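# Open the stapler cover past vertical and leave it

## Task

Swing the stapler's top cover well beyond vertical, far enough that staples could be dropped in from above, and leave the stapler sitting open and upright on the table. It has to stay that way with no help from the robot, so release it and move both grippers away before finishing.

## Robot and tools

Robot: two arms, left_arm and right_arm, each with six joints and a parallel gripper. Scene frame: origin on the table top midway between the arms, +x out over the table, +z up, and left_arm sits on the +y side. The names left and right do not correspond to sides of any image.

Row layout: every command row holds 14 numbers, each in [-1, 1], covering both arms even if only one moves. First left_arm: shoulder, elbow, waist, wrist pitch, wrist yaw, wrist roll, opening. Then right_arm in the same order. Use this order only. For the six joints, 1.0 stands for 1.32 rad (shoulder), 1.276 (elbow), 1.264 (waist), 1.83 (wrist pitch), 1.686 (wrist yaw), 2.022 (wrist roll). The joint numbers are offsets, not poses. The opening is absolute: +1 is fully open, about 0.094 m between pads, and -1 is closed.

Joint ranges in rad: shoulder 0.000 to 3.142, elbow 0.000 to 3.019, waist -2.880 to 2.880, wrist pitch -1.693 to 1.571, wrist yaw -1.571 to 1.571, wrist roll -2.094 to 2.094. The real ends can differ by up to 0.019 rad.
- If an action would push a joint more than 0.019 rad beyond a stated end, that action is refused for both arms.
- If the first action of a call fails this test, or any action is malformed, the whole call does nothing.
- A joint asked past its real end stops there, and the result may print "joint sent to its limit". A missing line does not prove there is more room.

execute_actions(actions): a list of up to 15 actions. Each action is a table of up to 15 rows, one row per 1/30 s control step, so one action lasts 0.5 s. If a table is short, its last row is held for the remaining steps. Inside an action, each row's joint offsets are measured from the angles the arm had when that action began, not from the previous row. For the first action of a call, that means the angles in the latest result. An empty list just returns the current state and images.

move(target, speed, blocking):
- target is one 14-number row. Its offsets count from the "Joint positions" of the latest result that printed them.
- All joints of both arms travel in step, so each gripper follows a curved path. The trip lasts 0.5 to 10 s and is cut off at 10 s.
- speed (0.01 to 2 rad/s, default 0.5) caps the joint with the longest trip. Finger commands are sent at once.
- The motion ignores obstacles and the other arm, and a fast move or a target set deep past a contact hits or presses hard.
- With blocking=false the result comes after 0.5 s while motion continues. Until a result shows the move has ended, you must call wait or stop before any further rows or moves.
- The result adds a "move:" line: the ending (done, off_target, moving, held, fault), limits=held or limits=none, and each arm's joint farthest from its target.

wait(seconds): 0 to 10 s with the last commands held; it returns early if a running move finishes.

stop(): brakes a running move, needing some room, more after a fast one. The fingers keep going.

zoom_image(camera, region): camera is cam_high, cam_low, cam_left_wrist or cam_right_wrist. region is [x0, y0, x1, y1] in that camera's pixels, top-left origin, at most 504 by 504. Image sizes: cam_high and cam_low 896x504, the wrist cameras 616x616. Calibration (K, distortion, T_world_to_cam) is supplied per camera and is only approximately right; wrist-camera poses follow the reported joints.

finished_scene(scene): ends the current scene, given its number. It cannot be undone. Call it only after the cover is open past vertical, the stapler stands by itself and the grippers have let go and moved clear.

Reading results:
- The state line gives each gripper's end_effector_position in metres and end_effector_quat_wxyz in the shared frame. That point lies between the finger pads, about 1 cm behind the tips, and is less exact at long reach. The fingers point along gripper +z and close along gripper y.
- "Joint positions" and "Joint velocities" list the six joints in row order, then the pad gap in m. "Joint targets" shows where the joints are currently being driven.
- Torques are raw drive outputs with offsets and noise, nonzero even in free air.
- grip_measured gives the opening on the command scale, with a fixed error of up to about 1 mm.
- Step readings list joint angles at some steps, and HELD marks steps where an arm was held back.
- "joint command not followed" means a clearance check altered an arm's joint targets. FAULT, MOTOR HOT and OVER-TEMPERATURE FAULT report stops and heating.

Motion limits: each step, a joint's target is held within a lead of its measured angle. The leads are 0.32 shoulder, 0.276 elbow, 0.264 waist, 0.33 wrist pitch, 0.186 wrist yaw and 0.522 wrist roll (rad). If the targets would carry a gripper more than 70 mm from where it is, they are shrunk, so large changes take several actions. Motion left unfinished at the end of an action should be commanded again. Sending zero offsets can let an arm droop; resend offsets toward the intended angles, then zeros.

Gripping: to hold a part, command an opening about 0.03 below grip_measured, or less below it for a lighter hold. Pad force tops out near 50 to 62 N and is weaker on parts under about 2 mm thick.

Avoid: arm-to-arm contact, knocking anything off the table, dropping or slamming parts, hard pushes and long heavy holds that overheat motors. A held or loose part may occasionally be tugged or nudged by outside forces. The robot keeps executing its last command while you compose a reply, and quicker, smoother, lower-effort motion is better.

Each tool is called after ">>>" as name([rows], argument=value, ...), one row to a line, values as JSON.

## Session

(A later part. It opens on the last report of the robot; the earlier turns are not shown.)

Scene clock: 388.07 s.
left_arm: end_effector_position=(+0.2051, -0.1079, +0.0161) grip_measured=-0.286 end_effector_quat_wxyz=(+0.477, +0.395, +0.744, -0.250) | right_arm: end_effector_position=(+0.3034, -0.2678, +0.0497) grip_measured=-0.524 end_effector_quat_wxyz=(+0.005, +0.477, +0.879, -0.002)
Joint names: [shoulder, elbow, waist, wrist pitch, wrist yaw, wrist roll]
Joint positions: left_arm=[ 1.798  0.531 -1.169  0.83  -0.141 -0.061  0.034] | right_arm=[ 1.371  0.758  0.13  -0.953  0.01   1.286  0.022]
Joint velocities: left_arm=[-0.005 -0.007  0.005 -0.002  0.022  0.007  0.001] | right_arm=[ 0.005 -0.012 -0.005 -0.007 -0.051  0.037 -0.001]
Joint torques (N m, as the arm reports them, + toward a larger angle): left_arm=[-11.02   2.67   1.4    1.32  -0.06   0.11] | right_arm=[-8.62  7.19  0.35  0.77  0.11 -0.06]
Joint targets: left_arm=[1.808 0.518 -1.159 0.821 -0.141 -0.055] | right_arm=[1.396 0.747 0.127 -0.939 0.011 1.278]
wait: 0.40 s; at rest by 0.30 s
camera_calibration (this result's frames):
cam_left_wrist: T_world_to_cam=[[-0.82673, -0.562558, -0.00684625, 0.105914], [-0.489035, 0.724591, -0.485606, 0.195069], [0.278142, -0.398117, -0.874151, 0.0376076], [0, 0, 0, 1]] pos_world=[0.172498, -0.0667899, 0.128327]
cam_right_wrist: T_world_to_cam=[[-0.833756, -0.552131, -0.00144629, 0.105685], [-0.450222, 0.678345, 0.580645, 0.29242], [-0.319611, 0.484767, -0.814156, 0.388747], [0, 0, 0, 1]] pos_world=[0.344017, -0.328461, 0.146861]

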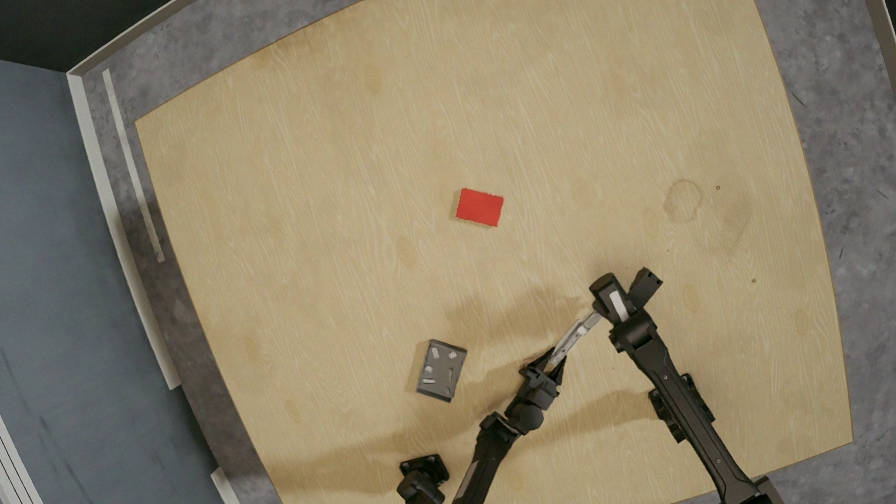

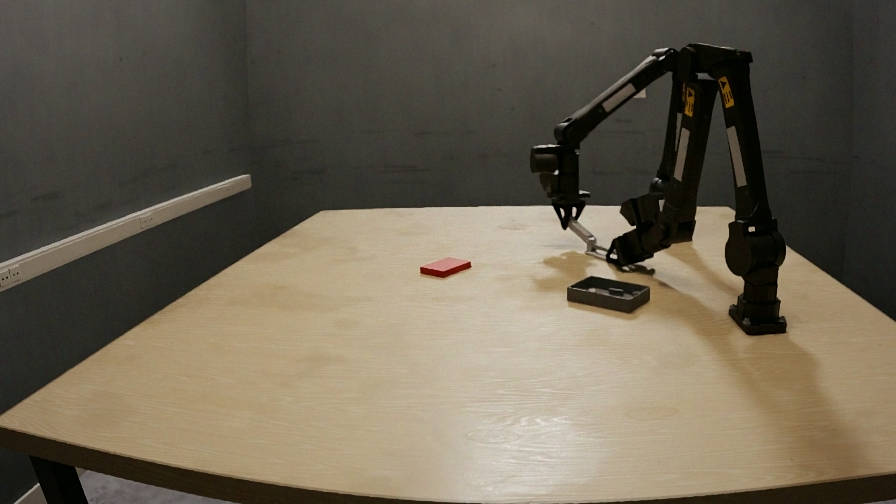

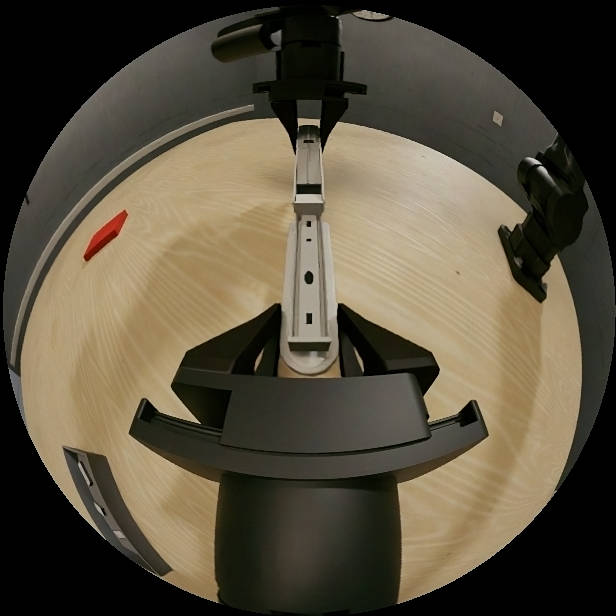

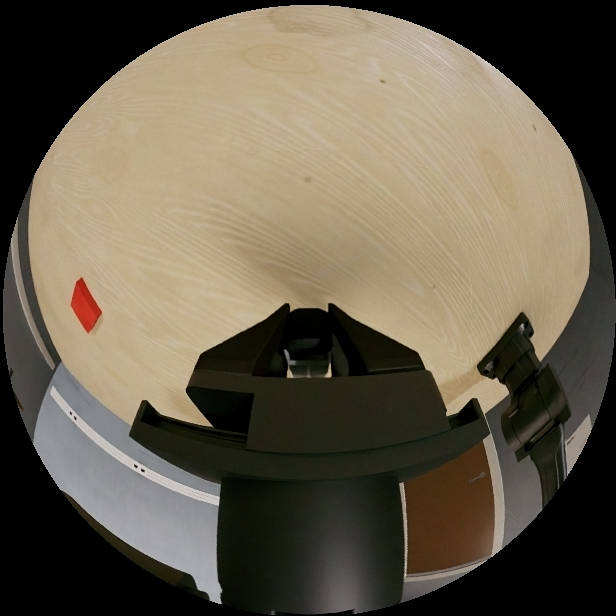

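>>> execute_actions([
  [[0.0076,-0.0102,0.0079,-0.0049,0.0,0.003,-0.33,0.0225,-0.0095,-0.003,0.0096,0.0006,-0.0045,-0.533],[0.0076,-0.0102,0.0079,-0.0049,0.0,0.003,-0.33,0.0245,-0.0104,-0.0036,0.0115,0.0006,-0.0051,-0.533],[0.0076,-0.0102,0.0079,-0.0049,0.0,0.003,-0.33,0.0264,-0.0113,-0.0042,0.0135,0.0006,-0.0057,-0.533],[0.0076,-0.0102,0.0079,-0.0049,0.0,0.003,-0.33,0.0284,-0.0122,-0.0048,0.0154,0.0006,-0.0062,-0.533],[0.0076,-0.0102,0.0079,-0.0049,0.0,0.003,-0.33,0.0303,-0.0131,-0.0054,0.0174,0.0006,-0.0068,-0.533],[0.0076,-0.0102,0.0079,-0.0049,0.0,0.003,-0.33,0.0323,-0.014,-0.006,0.0193,0.0006,-0.0074,-0.533],[0.0076,-0.0102,0.0079,-0.0049,0.0,0.003,-0.33,0.0342,-0.015,-0.0066,0.0212,0.0006,-0.0079,-0.533],[0.0076,-0.0102,0.0079,-0.0049,0.0,0.003,-0.33,0.0362,-0.0159,-0.0072,0.0232,0.0006,-0.0085,-0.533],[0.0076,-0.0102,0.0079,-0.0049,0.0,0.003,-0.33,0.0381,-0.0168,-0.0078,0.0251,0.0006,-0.009,-0.533],[0.0076,-0.0102,0.0079,-0.0049,0.0,0.003,-0.33,0.0401,-0.0177,-0.0084,0.0271,0.0006,-0.0096,-0.533],[0.0076,-0.0102,0.0079,-0.0049,0.0,0.003,-0.33,0.042,-0.0186,-0.009,0.029,0.0006,-0.0102,-0.533],[0.0076,-0.0102,0.0079,-0.0049,0.0,0.003,-0.33,0.044,-0.0195,-0.0095,0.031,0.0006,-0.0107,-0.533],[0.0076,-0.0102,0.0079,-0.0049,0.0,0.003,-0.33,0.0459,-0.0204,-0.0099,0.0329,0.0006,-0.0113,-0.533],[0.0076,-0.0102,0.0079,-0.0049,0.0,0.003,-0.33,0.0479,-0.0213,-0.0102,0.0348,0.0006,-0.0118,-0.533],[0.0076,-0.0102,0.0079,-0.0049,0.0,0.003,-0.33,0.0498,-0.0222,-0.0103,0.0368,0.0006,-0.0124,-0.533]],
])

>>> wait(seconds=0.4)

Scene clock: 407.27 s.
left_arm: end_effector_position=(+0.2051, -0.1079, +0.0161) grip_measured=-0.286 end_effector_quat_wxyz=(+0.477, +0.395, +0.744, -0.250) | right_arm: end_effector_position=(+0.3051, -0.2701, +0.0353) grip_measured=-0.524 end_effector_quat_wxyz=(+0.005, +0.475, +0.880, -0.003)
Joint names: [shoulder, elbow, waist, wrist pitch, wrist yaw, wrist roll]
Joint positions: left_arm=[ 1.798  0.531 -1.169  0.83  -0.141 -0.061  0.034] | right_arm=[ 1.403  0.743  0.122 -0.908  0.01   1.274  0.022]
Joint velocities: left_arm=[-0.015  0.002 -0.015 -0.012 -0.007 -0.051 -0.   ] | right_arm=[ 0.073 -0.032 -0.015  0.09  -0.037  0.007 -0.001]
Joint torques (N m, as the arm reports them, + toward a larger angle): left_arm=[-10.93   2.7    1.37   1.28  -0.05   0.13] | right_arm=[-8.03  7.04  0.04  0.72  0.1  -0.06]
Joint targets: left_arm=[1.808 0.518 -1.159 0.821 -0.141 -0.055] | right_arm=[1.437 0.730 0.117 -0.885 0.011 1.261]
Step readings (joint positions):
0: left_arm=[1.798 0.531 -1.169 0.830 -0.141 -0.061] | right_arm=[1.371 0.758 0.130 -0.953 0.010 1.286]
1: left_arm=[1.798 0.531 -1.169 0.830 -0.141 -0.061] | right_arm=[1.371 0.758 0.130 -0.953 0.010 1.286]
2: left_arm=[1.798 0.531 -1.169 0.830 -0.141 -0.061] | right_arm=[1.371 0.758 0.130 -0.952 0.010 1.286]
4: left_arm=[1.798 0.531 -1.169 0.830 -0.141 -0.061] | right_arm=[1.373 0.757 0.130 -0.948 0.010 1.285]
8: left_arm=[1.798 0.531 -1.169 0.830 -0.141 -0.061] | right_arm=[1.382 0.752 0.127 -0.934 0.010 1.281]
15: Joint positions above
camera_calibration (this result's frames):
cam_left_wrist: T_world_to_cam=[[-0.82673, -0.562558, -0.00684625, 0.105914], [-0.489035, 0.724591, -0.485606, 0.195069], [0.278142, -0.398117, -0.874151, 0.0376076], [0, 0, 0, 1]] pos_world=[0.172498, -0.0667899, 0.128327]
cam_right_wrist: T_world_to_cam=[[-0.831434, -0.555624, 0.000619626, 0.104155], [-0.452006, 0.677028, 0.580796, 0.303273], [-0.323123, 0.482613, -0.814049, 0.379228], [0, 0, 0, 1]] pos_world=[0.346216, -0.330474, 0.132506]

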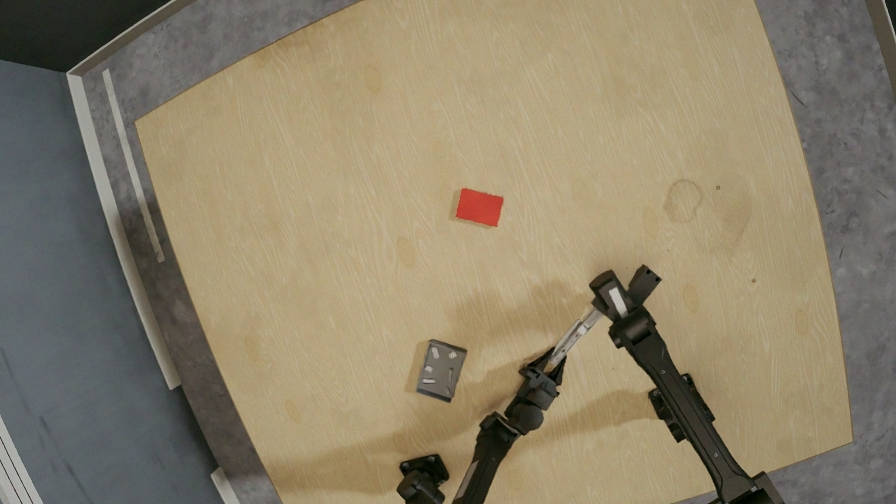

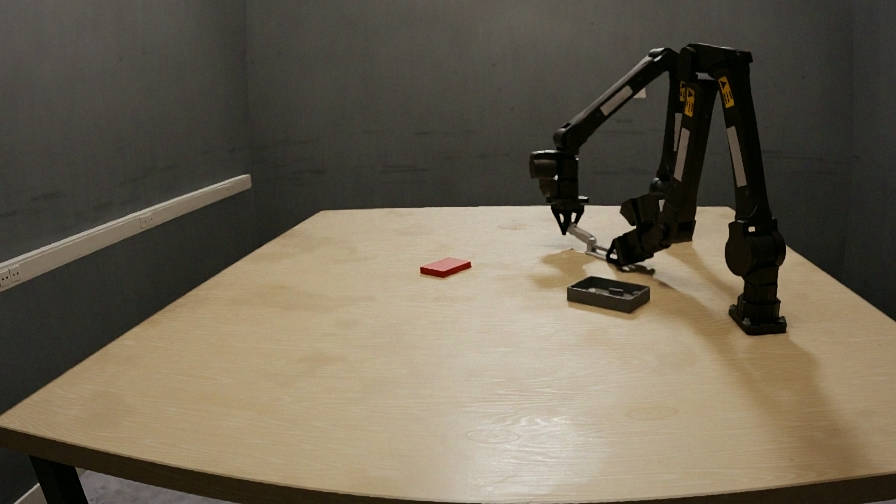

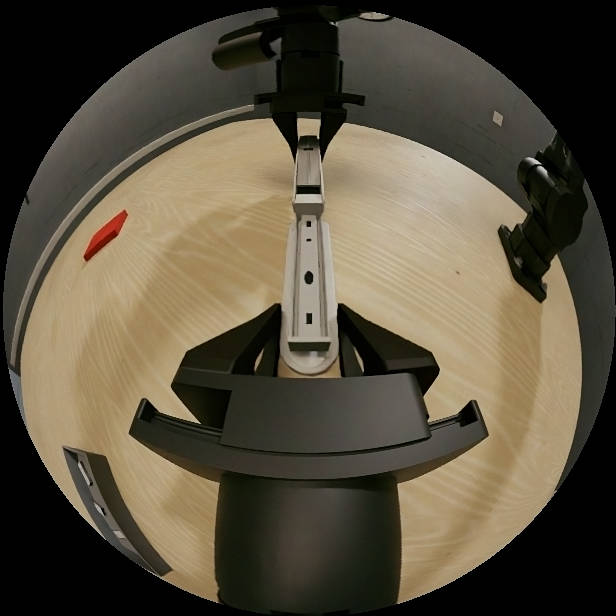

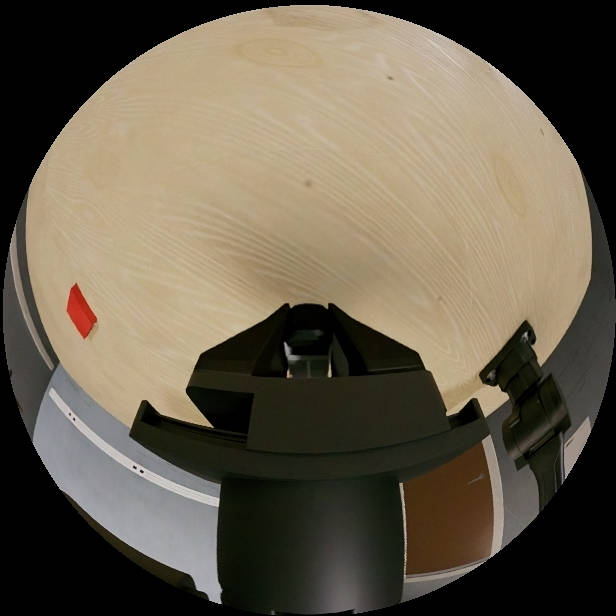

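Scene clock: 407.67 s.
left_arm: end_effector_position=(+0.2051, -0.1079, +0.0161) grip_measured=-0.286 end_effector_quat_wxyz=(+0.477, +0.395, +0.744, -0.250) | right_arm: end_effector_position=(+0.3051, -0.2704, +0.0326) grip_measured=-0.524 end_effector_quat_wxyz=(+0.004, +0.475, +0.880, -0.003)
Joint names: [shoulder, elbow, waist, wrist pitch, wrist yaw, wrist roll]
Joint positions: left_arm=[ 1.798  0.531 -1.169  0.83  -0.141 -0.061  0.034] | right_arm=[ 1.409  0.74   0.121 -0.901  0.01   1.273  0.022]
Joint velocities: left_arm=[-0.015 -0.002 -0.005 -0.007 -0.037 -0.022  0.001] | right_arm=[-0.015  0.012 -0.005 -0.017  0.037 -0.037 -0.001]
Joint torques (N m, as the arm reports them, + toward a larger angle): left_arm=[-10.97   2.73   1.47   1.32  -0.05   0.12] | right_arm=[-8.61  6.95  0.27  0.82  0.1  -0.1 ]
Joint targets: left_arm=[1.808 0.518 -1.159 0.821 -0.141 -0.055] | right_arm=[1.437 0.730 0.117 -0.886 0.011 1.261]
wait: 0.40 s; at rest by 0.27 s
camera_calibration (this result's frames):
cam_left_wrist: T_world_to_cam=[[-0.82673, -0.562558, -0.00684625, 0.105914], [-0.489035, 0.724591, -0.485606, 0.195069], [0.278142, -0.398117, -0.874151, 0.0376076], [0, 0, 0, 1]] pos_world=[0.172498, -0.0667899, 0.128327]
cam_right_wrist: T_world_to_cam=[[-0.83122, -0.55594, 0.00208669, 0.103792], [-0.451407, 0.677107, 0.581169, 0.304822], [-0.324508, 0.482137, -0.81378, 0.377462], [0, 0, 0, 1]] pos_world=[0.346362, -0.330683, 0.129801]

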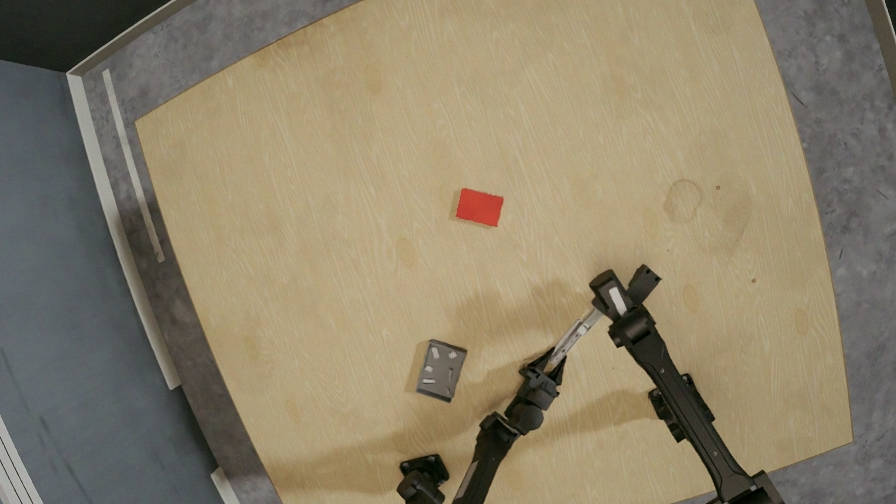

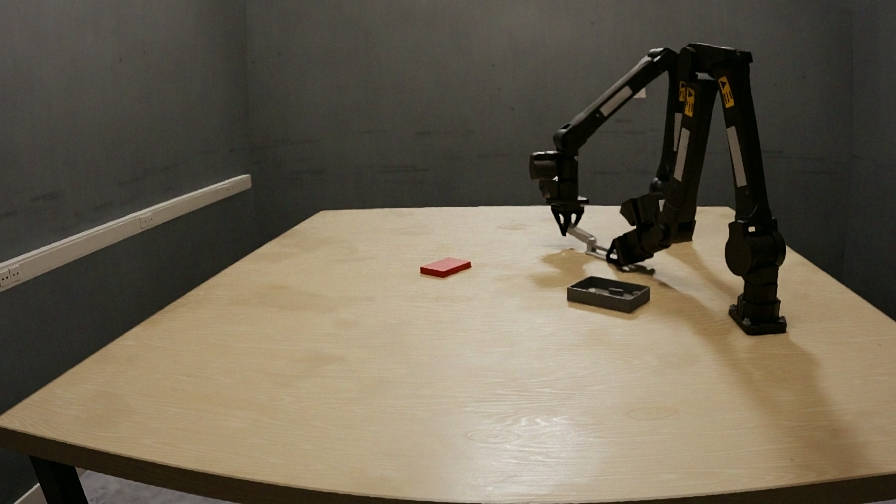

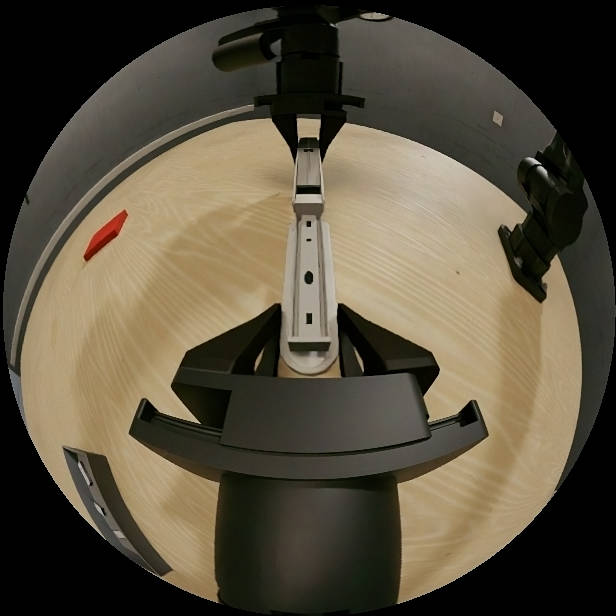

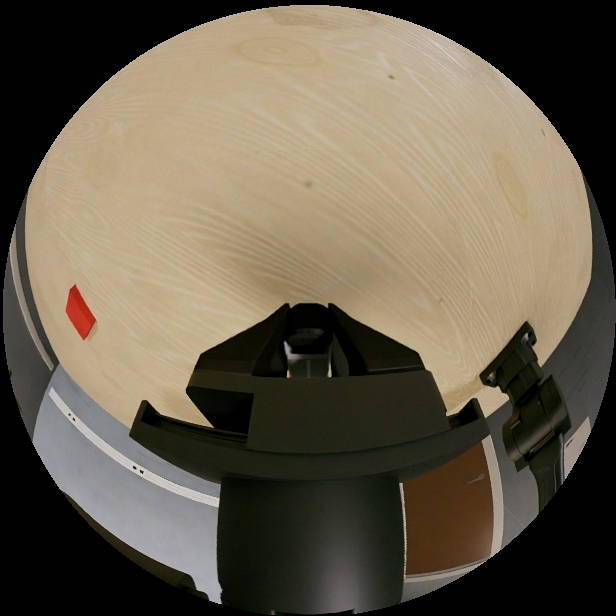

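>>> execute_actions(actions=[])

Scene clock: 413.93 s.
left_arm: end_effector_position=(+0.2051, -0.1079, +0.0161) grip_measured=-0.286 end_effector_quat_wxyz=(+0.477, +0.395, +0.744, -0.250) | right_arm: end_effector_position=(+0.3051, -0.2704, +0.0326) grip_measured=-0.524 end_effector_quat_wxyz=(+0.004, +0.475, +0.880, -0.003)
Joint names: [shoulder, elbow, waist, wrist pitch, wrist yaw, wrist roll]
Joint positions: left_arm=[ 1.798  0.531 -1.169  0.83  -0.141 -0.061  0.034] | right_arm=[ 1.409  0.74   0.121 -0.901  0.01   1.273  0.022]
Joint velocities: left_arm=[-0.015 -0.002  0.005 -0.012 -0.007 -0.066 -0.001] | right_arm=[ 0.015 -0.022  0.005  0.007  0.081  0.007 -0.   ]
Joint torques (N m, as the arm reports them, + toward a larger angle): left_arm=[-11.12   2.72   1.49   1.29  -0.05   0.12] | right_arm=[-8.66  6.96  0.28  0.82  0.1  -0.1 ]
Joint targets: left_arm=[1.808 0.518 -1.159 0.821 -0.141 -0.055] | right_arm=[1.437 0.730 0.117 -0.886 0.011 1.261]
camera_calibration (this result's frames):
cam_left_wrist: T_world_to_cam=[[-0.82673, -0.562558, -0.00684625, 0.105914], [-0.489035, 0.724591, -0.485606, 0.195069], [0.278142, -0.398117, -0.874151, 0.0376076], [0, 0, 0, 1]] pos_world=[0.172498, -0.0667899, 0.128327]
cam_right_wrist: T_world_to_cam=[[-0.83122, -0.55594, 0.00208669, 0.103792], [-0.451407, 0.677107, 0.581169, 0.304822], [-0.324508, 0.482137, -0.81378, 0.377462], [0, 0, 0, 1]] pos_world=[0.346362, -0.330683, 0.129801]

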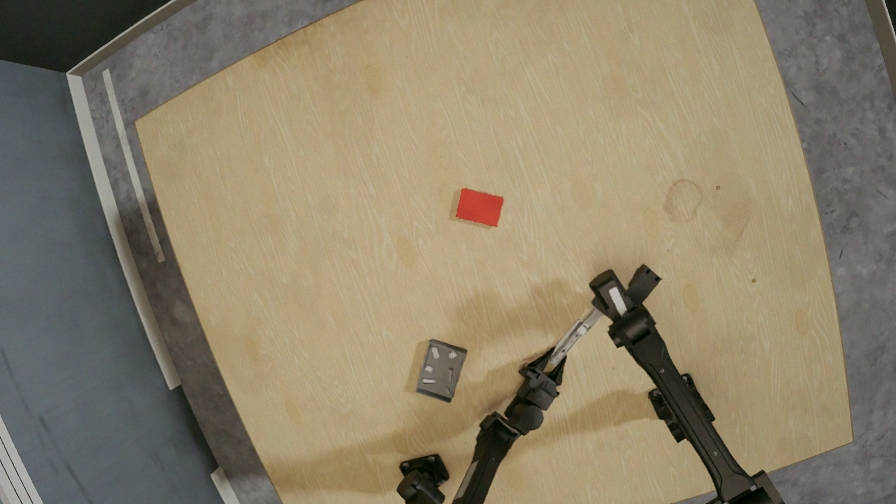

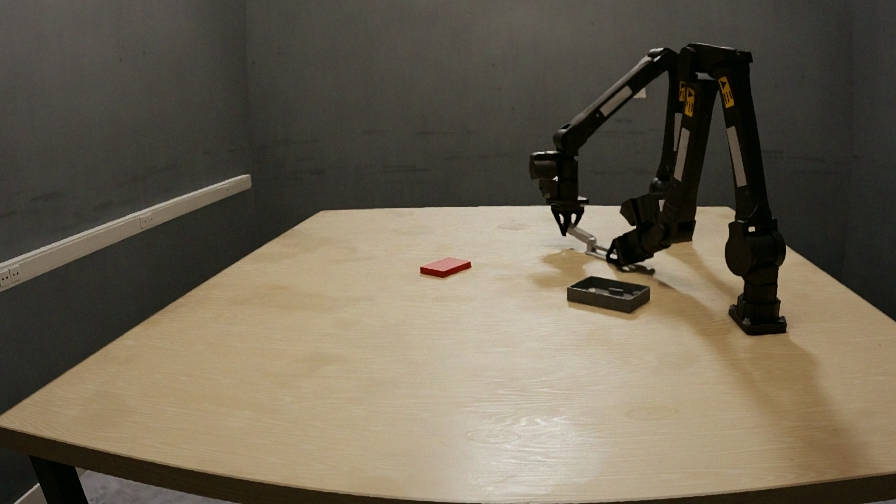

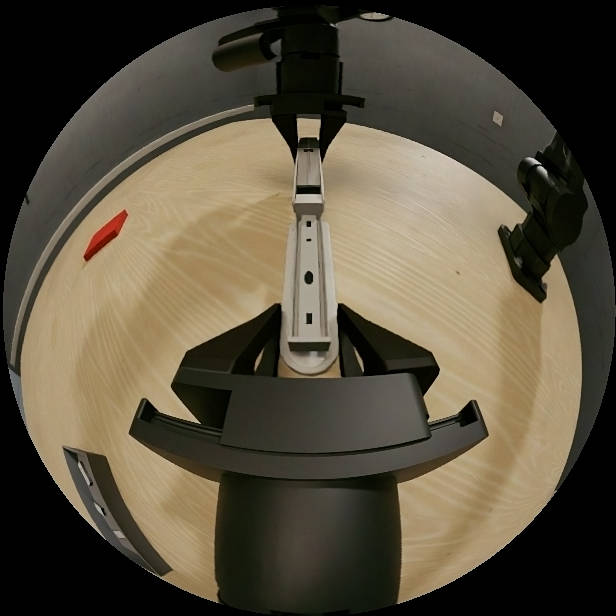

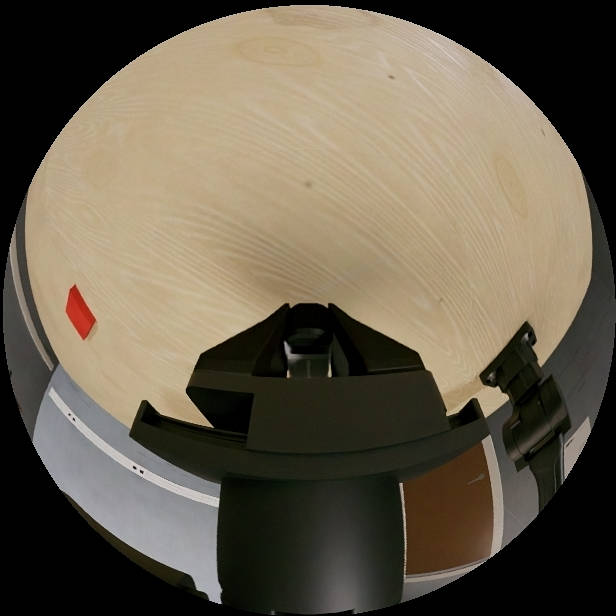

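>>> zoom_image(camera="cam_low", region=[500, 180, 700, 290])

Region (500, 180, 700, 290) of cam_low's 896x504 image, scaled by 2.520, with more detail than that image has; it fills the top 277 rows of this view, and the rest is white.

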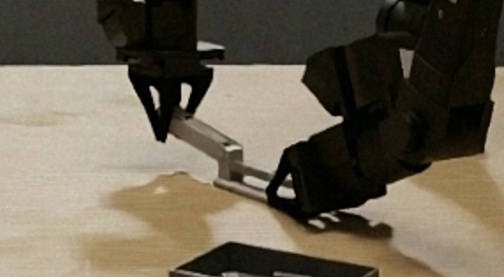

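>>> execute_actions([
  [[0.0076,-0.0102,0.0079,-0.0049,0.0,0.003,-0.33,0.0225,-0.0086,-0.0034,0.0097,0.0005,-0.0059,-0.533],[0.0076,-0.0102,0.0079,-0.0049,0.0,0.003,-0.33,0.0243,-0.0097,-0.0039,0.0117,0.0005,-0.0059,-0.533],[0.0076,-0.0102,0.0079,-0.0049,0.0,0.003,-0.33,0.0265,-0.0110,-0.0045,0.0142,0.0005,-0.0059,-0.533],[0.0076,-0.0102,0.0079,-0.0049,0.0,0.003,-0.33,0.0288,-0.0123,-0.0051,0.0168,0.0005,-0.0059,-0.533],[0.0076,-0.0102,0.0079,-0.0049,0.0,0.003,-0.33,0.0310,-0.0136,-0.0057,0.0193,0.0005,-0.0059,-0.533],[0.0076,-0.0102,0.0079,-0.0049,0.0,0.003,-0.33,0.0332,-0.0149,-0.0063,0.0218,0.0005,-0.0059,-0.533],[0.0076,-0.0102,0.0079,-0.0049,0.0,0.003,-0.33,0.0354,-0.0162,-0.0069,0.0243,0.0005,-0.0059,-0.533],[0.0076,-0.0102,0.0079,-0.0049,0.0,0.003,-0.33,0.0377,-0.0175,-0.0075,0.0269,0.0005,-0.0059,-0.533],[0.0076,-0.0102,0.0079,-0.0049,0.0,0.003,-0.33,0.0399,-0.0188,-0.0081,0.0294,0.0005,-0.0059,-0.533],[0.0076,-0.0102,0.0079,-0.0049,0.0,0.003,-0.33,0.0421,-0.0201,-0.0087,0.0319,0.0005,-0.0059,-0.533],[0.0076,-0.0102,0.0079,-0.0049,0.0,0.003,-0.33,0.0440,-0.0213,-0.0092,0.0341,0.0005,-0.0059,-0.533],[0.0076,-0.0102,0.0079,-0.0049,0.0,0.003,-0.33,0.0456,-0.0222,-0.0096,0.0359,0.0005,-0.0059,-0.533],[0.0076,-0.0102,0.0079,-0.0049,0.0,0.003,-0.33,0.0468,-0.0229,-0.0099,0.0372,0.0005,-0.0059,-0.533],[0.0076,-0.0102,0.0079,-0.0049,0.0,0.003,-0.33,0.0475,-0.0233,-0.0101,0.0380,0.0005,-0.0059,-0.533],[0.0076,-0.0102,0.0079,-0.0049,0.0,0.003,-0.33,0.0477,-0.0235,-0.0102,0.0383,0.0005,-0.0059,-0.533]],
])

>>> wait(seconds=0.3)

>>> zoom_image(camera="cam_low", region=[500, 180, 700, 290])

Scene clock: 430.53 s.
left_arm: end_effector_position=(+0.2051, -0.1079, +0.0161) grip_measured=-0.286 end_effector_quat_wxyz=(+0.477, +0.395, +0.744, -0.250) | right_arm: end_effector_position=(+0.3052, -0.2707, +0.0171) grip_measured=-0.524 end_effector_quat_wxyz=(+0.003, +0.475, +0.880, -0.002)
Joint names: [shoulder, elbow, waist, wrist pitch, wrist yaw, wrist roll]
Joint positions: left_arm=[ 1.798  0.531 -1.169  0.83  -0.141 -0.061  0.034] | right_arm=[ 1.442  0.722  0.119 -0.849  0.008  1.271  0.022]
Joint velocities: left_arm=[ 0.005  0.002 -0.005  0.022  0.007  0.037 -0.   ] | right_arm=[ 0.054 -0.027  0.015  0.076 -0.022  0.007  0.   ]
Joint torques (N m, as the arm reports them, + toward a larger angle): left_arm=[-10.98   2.73   1.39   1.31  -0.06   0.12] | right_arm=[-8.93  6.75 -0.22  0.79  0.22 -0.09]
Joint targets: left_arm=[1.808 0.518 -1.159 0.821 -0.141 -0.055] | right_arm=[1.472 0.711 0.109 -0.831 0.011 1.261]
Step readings (joint positions):
0: left_arm=[1.798 0.531 -1.169 0.830 -0.141 -0.061] | right_arm=[1.409 0.740 0.121 -0.901 0.010 1.273]
1: left_arm=[1.798 0.531 -1.169 0.830 -0.141 -0.061] | right_arm=[1.409 0.740 0.121 -0.900 0.010 1.272]
2: left_arm=[1.798 0.531 -1.169 0.830 -0.141 -0.061] | right_arm=[1.409 0.740 0.121 -0.900 0.010 1.272]
4: left_arm=[1.798 0.531 -1.169 0.830 -0.141 -0.061] | right_arm=[1.410 0.739 0.121 -0.896 0.010 1.272]
8: left_arm=[1.798 0.531 -1.169 0.830 -0.141 -0.061] | right_arm=[1.420 0.732 0.120 -0.878 0.010 1.271]
15: Joint positions above
camera_calibration (this result's frames):
cam_left_wrist: T_world_to_cam=[[-0.82673, -0.562558, -0.00684625, 0.105914], [-0.489035, 0.724591, -0.485606, 0.195069], [0.278142, -0.398117, -0.874151, 0.0376076], [0, 0, 0, 1]] pos_world=[0.172498, -0.0667899, 0.128327]
cam_right_wrist: T_world_to_cam=[[-0.831429, -0.55563, 0.0014119, 0.103902], [-0.450771, 0.676003, 0.582946, 0.313606], [-0.324856, 0.484041, -0.81251, 0.365629], [0, 0, 0, 1]] pos_world=[0.346528, -0.331247, 0.114115]

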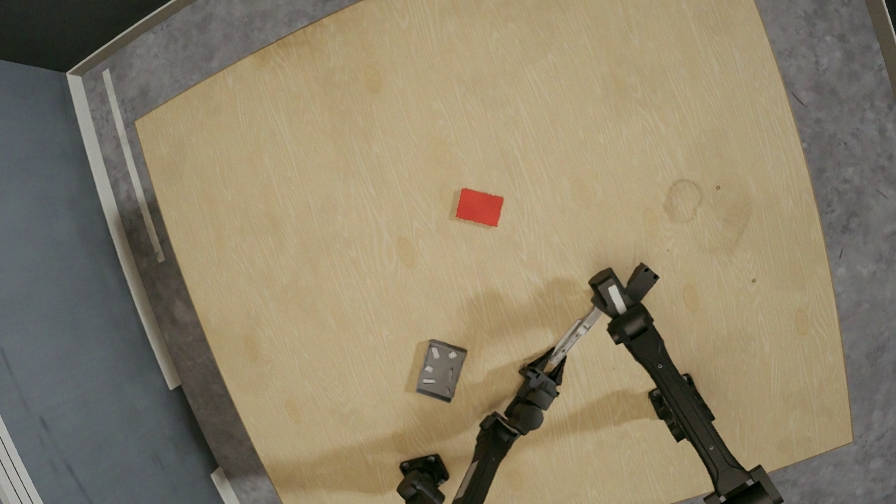

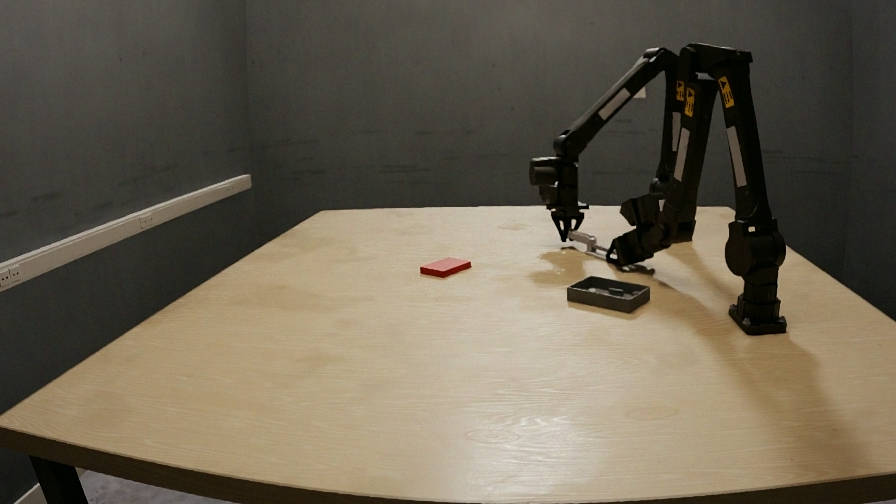

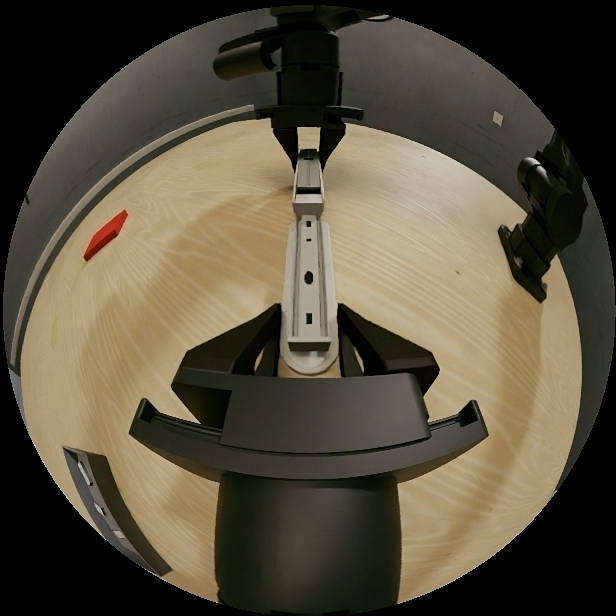

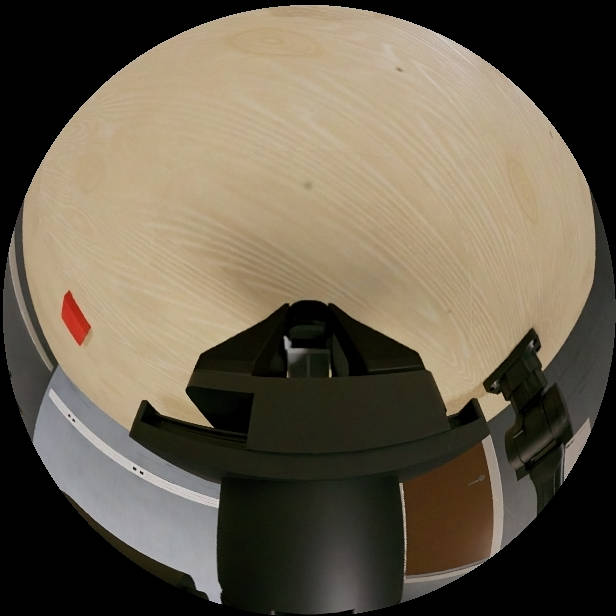

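Scene clock: 430.83 s.
left_arm: end_effector_position=(+0.2051, -0.1079, +0.0161) grip_measured=-0.286 end_effector_quat_wxyz=(+0.477, +0.395, +0.744, -0.250) | right_arm: end_effector_position=(+0.3051, -0.2707, +0.0163) grip_measured=-0.524 end_effector_quat_wxyz=(+0.003, +0.475, +0.880, -0.002)
Joint names: [shoulder, elbow, waist, wrist pitch, wrist yaw, wrist roll]
Joint positions: left_arm=[ 1.798  0.531 -1.169  0.83  -0.141 -0.061  0.034] | right_arm=[ 1.443  0.721  0.119 -0.847  0.007  1.271  0.022]
Joint velocities: left_arm=[ 0.005  0.007 -0.015 -0.002  0.037 -0.022 -0.   ] | right_arm=[-0.005 -0.007  0.005  0.002 -0.022 -0.037 -0.   ]
Joint torques (N m, as the arm reports them, + toward a larger angle): left_arm=[-10.84   2.7    1.23   1.29  -0.06   0.14] | right_arm=[-8.88  6.68 -0.22  0.85  0.22 -0.08]
Joint targets: left_arm=[1.808 0.518 -1.159 0.821 -0.141 -0.055] | right_arm=[1.472 0.710 0.109 -0.831 0.011 1.261]
wait: 0.30 s; at rest by 0.20 s
camera_calibration (this result's frames):
cam_left_wrist: T_world_to_cam=[[-0.82673, -0.562558, -0.00684625, 0.105914], [-0.489035, 0.724591, -0.485606, 0.195069], [0.278142, -0.398117, -0.874151, 0.0376076], [0, 0, 0, 1]] pos_world=[0.172498, -0.0667899, 0.128327]
cam_right_wrist: T_world_to_cam=[[-0.831428, -0.555631, 0.00129621, 0.103841], [-0.45071, 0.675789, 0.583241, 0.313916], [-0.324943, 0.484339, -0.812298, 0.365034], [0, 0, 0, 1]] pos_world=[0.346437, -0.331244, 0.113293]

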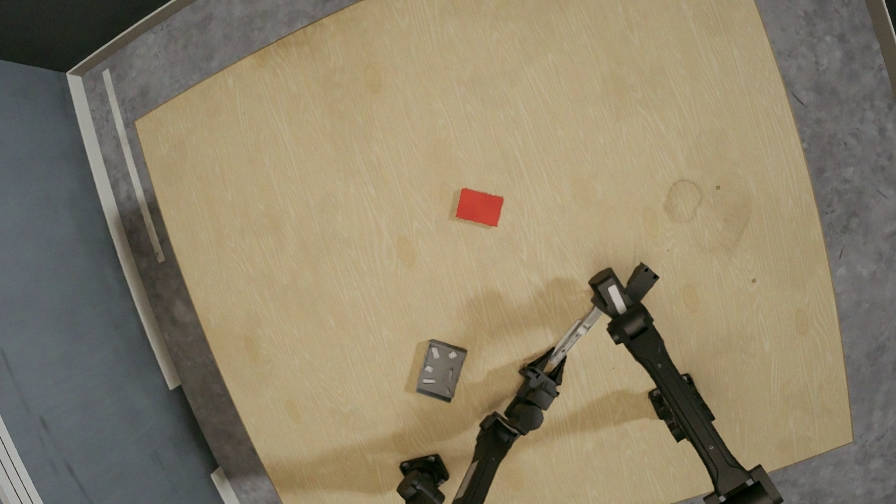

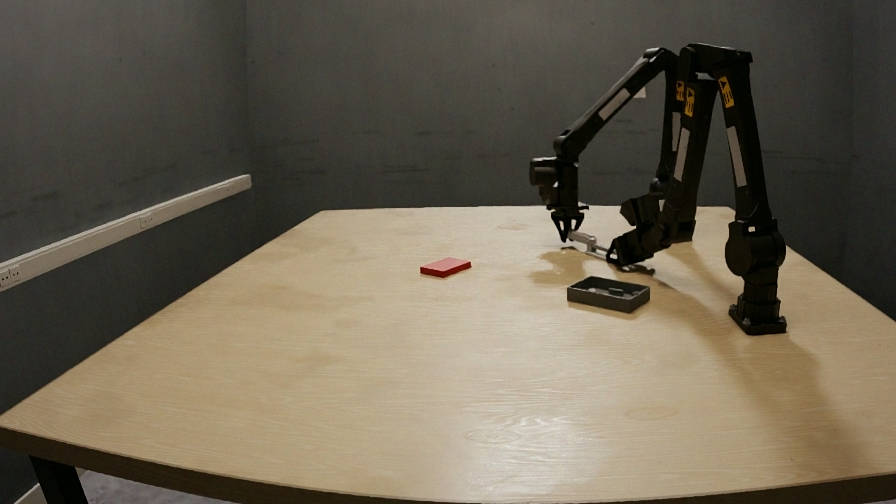

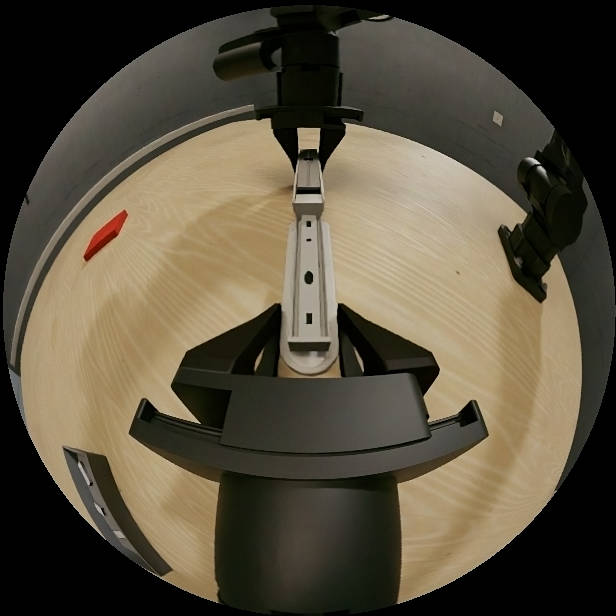

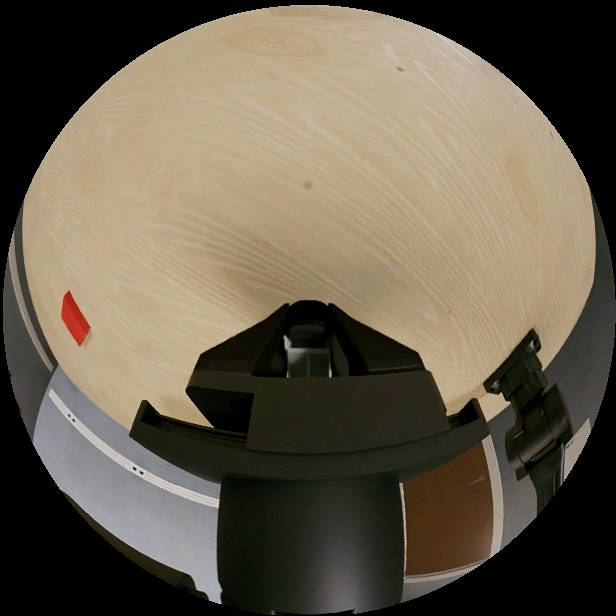

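Region (500, 180, 700, 290) of cam_low's 896x504 image, scaled by 2.520, with more detail than that image has; it fills the top 277 rows of this view, and the rest is white.

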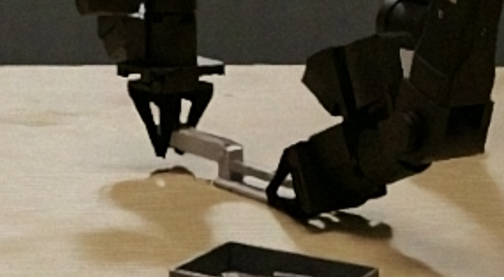

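>>> execute_actions([
  [[0.0076,-0.0102,0.0079,-0.0049,0.0,0.003,-0.33,0.022,-0.0086,-0.006,0.0087,0.002,-0.005,-0.527],[0.0076,-0.0102,0.0079,-0.0049,0.0,0.003,-0.33,0.022,-0.0086,-0.005,0.0087,0.002,-0.004,-0.522],[0.0076,-0.0102,0.0079,-0.0049,0.0,0.003,-0.33,0.022,-0.0086,-0.004,0.0087,0.002,-0.003,-0.517],[0.0076,-0.0102,0.0079,-0.0049,0.0,0.003,-0.33,0.022,-0.0086,-0.003,0.0087,0.002,-0.002,-0.51],[0.0076,-0.0102,0.0079,-0.0049,0.0,0.003,-0.33,0.022,-0.0086,-0.002,0.0087,0.002,-0.001,-0.50],[0.0076,-0.0102,0.0079,-0.0049,0.0,0.003,-0.33,0.022,-0.0086,-0.002,0.0087,0.002,-0.001,-0.48],[0.0076,-0.0102,0.0079,-0.0049,0.0,0.003,-0.33,0.022,-0.0086,-0.002,0.0087,0.002,-0.001,-0.45],[0.0076,-0.0102,0.0079,-0.0049,0.0,0.003,-0.33,0.022,-0.0086,-0.002,0.0087,0.002,-0.001,-0.41],[0.0076,-0.0102,0.0079,-0.0049,0.0,0.003,-0.33,0.022,-0.0086,-0.002,0.0087,0.002,-0.001,-0.36],[0.0076,-0.0102,0.0079,-0.0049,0.0,0.003,-0.33,0.022,-0.0086,-0.002,0.0087,0.002,-0.001,-0.30],[0.0076,-0.0102,0.0079,-0.0049,0.0,0.003,-0.33,0.022,-0.0086,-0.002,0.0087,0.002,-0.001,-0.24],[0.0076,-0.0102,0.0079,-0.0049,0.0,0.003,-0.33,0.022,-0.0086,-0.002,0.0087,0.002,-0.001,-0.18],[0.0076,-0.0102,0.0079,-0.0049,0.0,0.003,-0.33,0.022,-0.0086,-0.002,0.0087,0.002,-0.001,-0.12],[0.0076,-0.0102,0.0079,-0.0049,0.0,0.003,-0.33,0.022,-0.0086,-0.002,0.0087,0.002,-0.001,-0.06],[0.0076,-0.0102,0.0079,-0.0049,0.0,0.003,-0.33,0.022,-0.0086,-0.002,0.0087,0.002,-0.001,0.0]],
])

>>> zoom_image(camera="cam_low", region=[500, 180, 700, 290])

Scene clock: 439.70 s.
left_arm: end_effector_position=(+0.2051, -0.1079, +0.0161) grip_measured=-0.286 end_effector_quat_wxyz=(+0.477, +0.395, +0.744, -0.250) | right_arm: end_effector_position=(+0.3052, -0.2706, +0.0142) grip_measured=-0.033 end_effector_quat_wxyz=(+0.003, +0.475, +0.880, -0.002)
Joint names: [shoulder, elbow, waist, wrist pitch, wrist yaw, wrist roll]
Joint positions: left_arm=[ 1.798  0.531 -1.169  0.83  -0.141 -0.061  0.034] | right_arm=[ 1.448  0.718  0.119 -0.839  0.007  1.271  0.045]
Joint velocities: left_arm=[ 0.005  0.007 -0.005  0.007  0.051  0.066  0.   ] | right_arm=[-0.005 -0.002 -0.015 -0.017 -0.007 -0.007  0.063]
Joint torques (N m, as the arm reports them, + toward a larger angle): left_arm=[-10.99   2.77   1.12   1.31  -0.04   0.12] | right_arm=[-9.28  6.75  0.45  0.59  0.21  0.01]
Joint targets: left_arm=[1.808 0.518 -1.159 0.821 -0.141 -0.055] | right_arm=[1.472 0.710 0.117 -0.831 0.011 1.269]
Step readings (joint positions):
0: left_arm=[1.798 0.531 -1.169 0.830 -0.141 -0.061] | right_arm=[1.443 0.721 0.119 -0.847 0.007 1.271]
1: left_arm=[1.798 0.531 -1.169 0.830 -0.141 -0.061] | right_arm=[1.443 0.721 0.119 -0.847 0.007 1.271]
2: left_arm=[1.798 0.531 -1.169 0.830 -0.141 -0.061] | right_arm=[1.443 0.721 0.119 -0.846 0.007 1.271]
4: left_arm=[1.798 0.531 -1.169 0.830 -0.141 -0.061] | right_arm=[1.444 0.720 0.119 -0.845 0.007 1.271]
8: left_arm=[1.798 0.531 -1.169 0.830 -0.141 -0.061] | right_arm=[1.447 0.718 0.119 -0.840 0.007 1.271]
15: Joint positions above
camera_calibration (this result's frames):
cam_left_wrist: T_world_to_cam=[[-0.82673, -0.562558, -0.00684625, 0.105914], [-0.489035, 0.724591, -0.485606, 0.195069], [0.278142, -0.398117, -0.874151, 0.0376076], [0, 0, 0, 1]] pos_world=[0.172498, -0.0667899, 0.128327]
cam_right_wrist: T_world_to_cam=[[-0.831428, -0.555631, 0.00129621, 0.103908], [-0.45071, 0.675789, 0.583241, 0.315198], [-0.324943, 0.484339, -0.812298, 0.363283], [0, 0, 0, 1]] pos_world=[0.346501, -0.331225, 0.111123]

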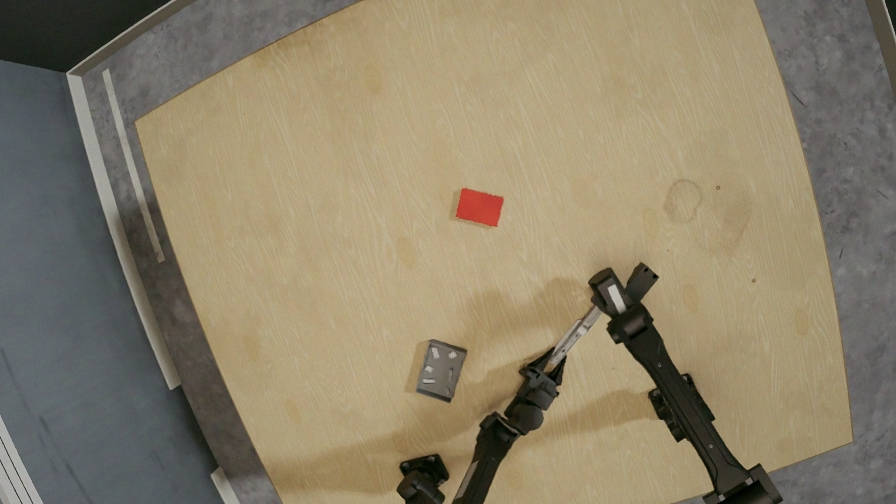

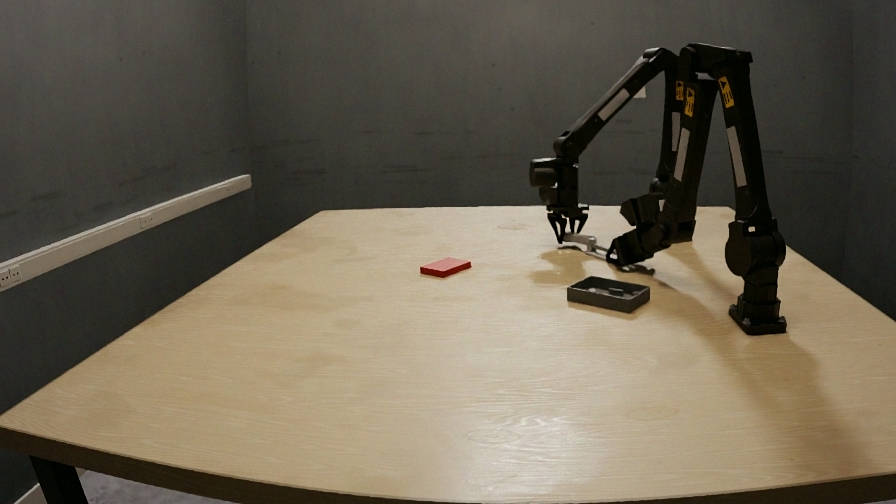

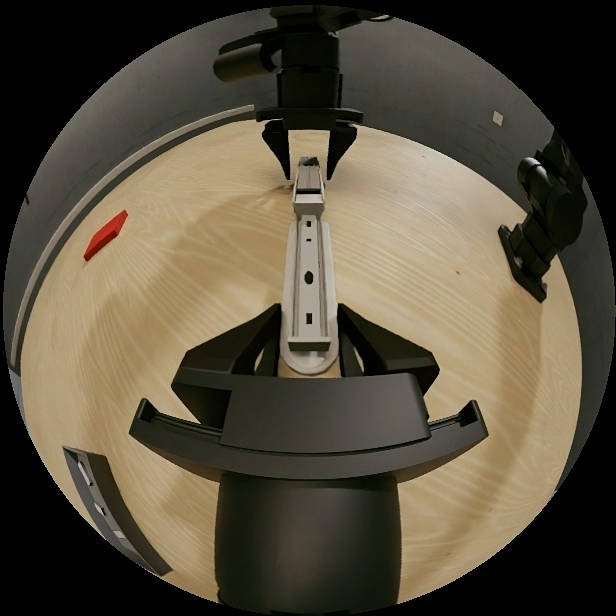

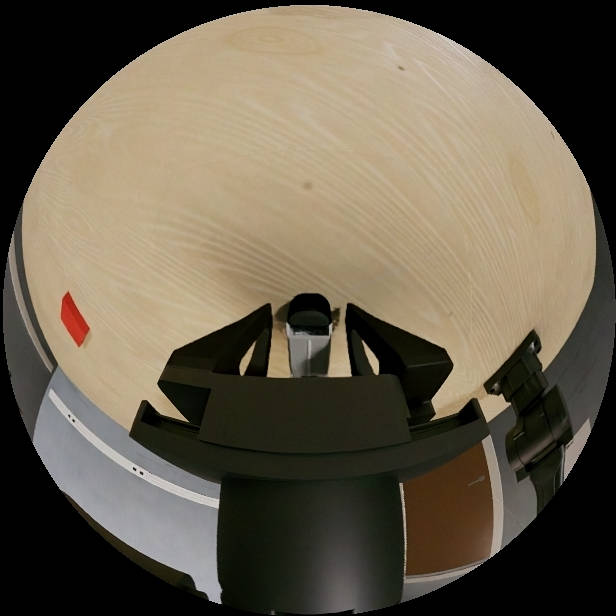

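Region (500, 180, 700, 290) of cam_low's 896x504 image, scaled by 2.520, with more detail than that image has; it fills the top 277 rows of this view, and the rest is white.

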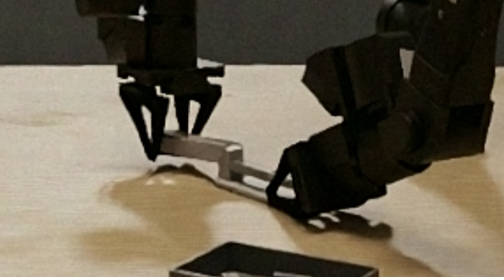

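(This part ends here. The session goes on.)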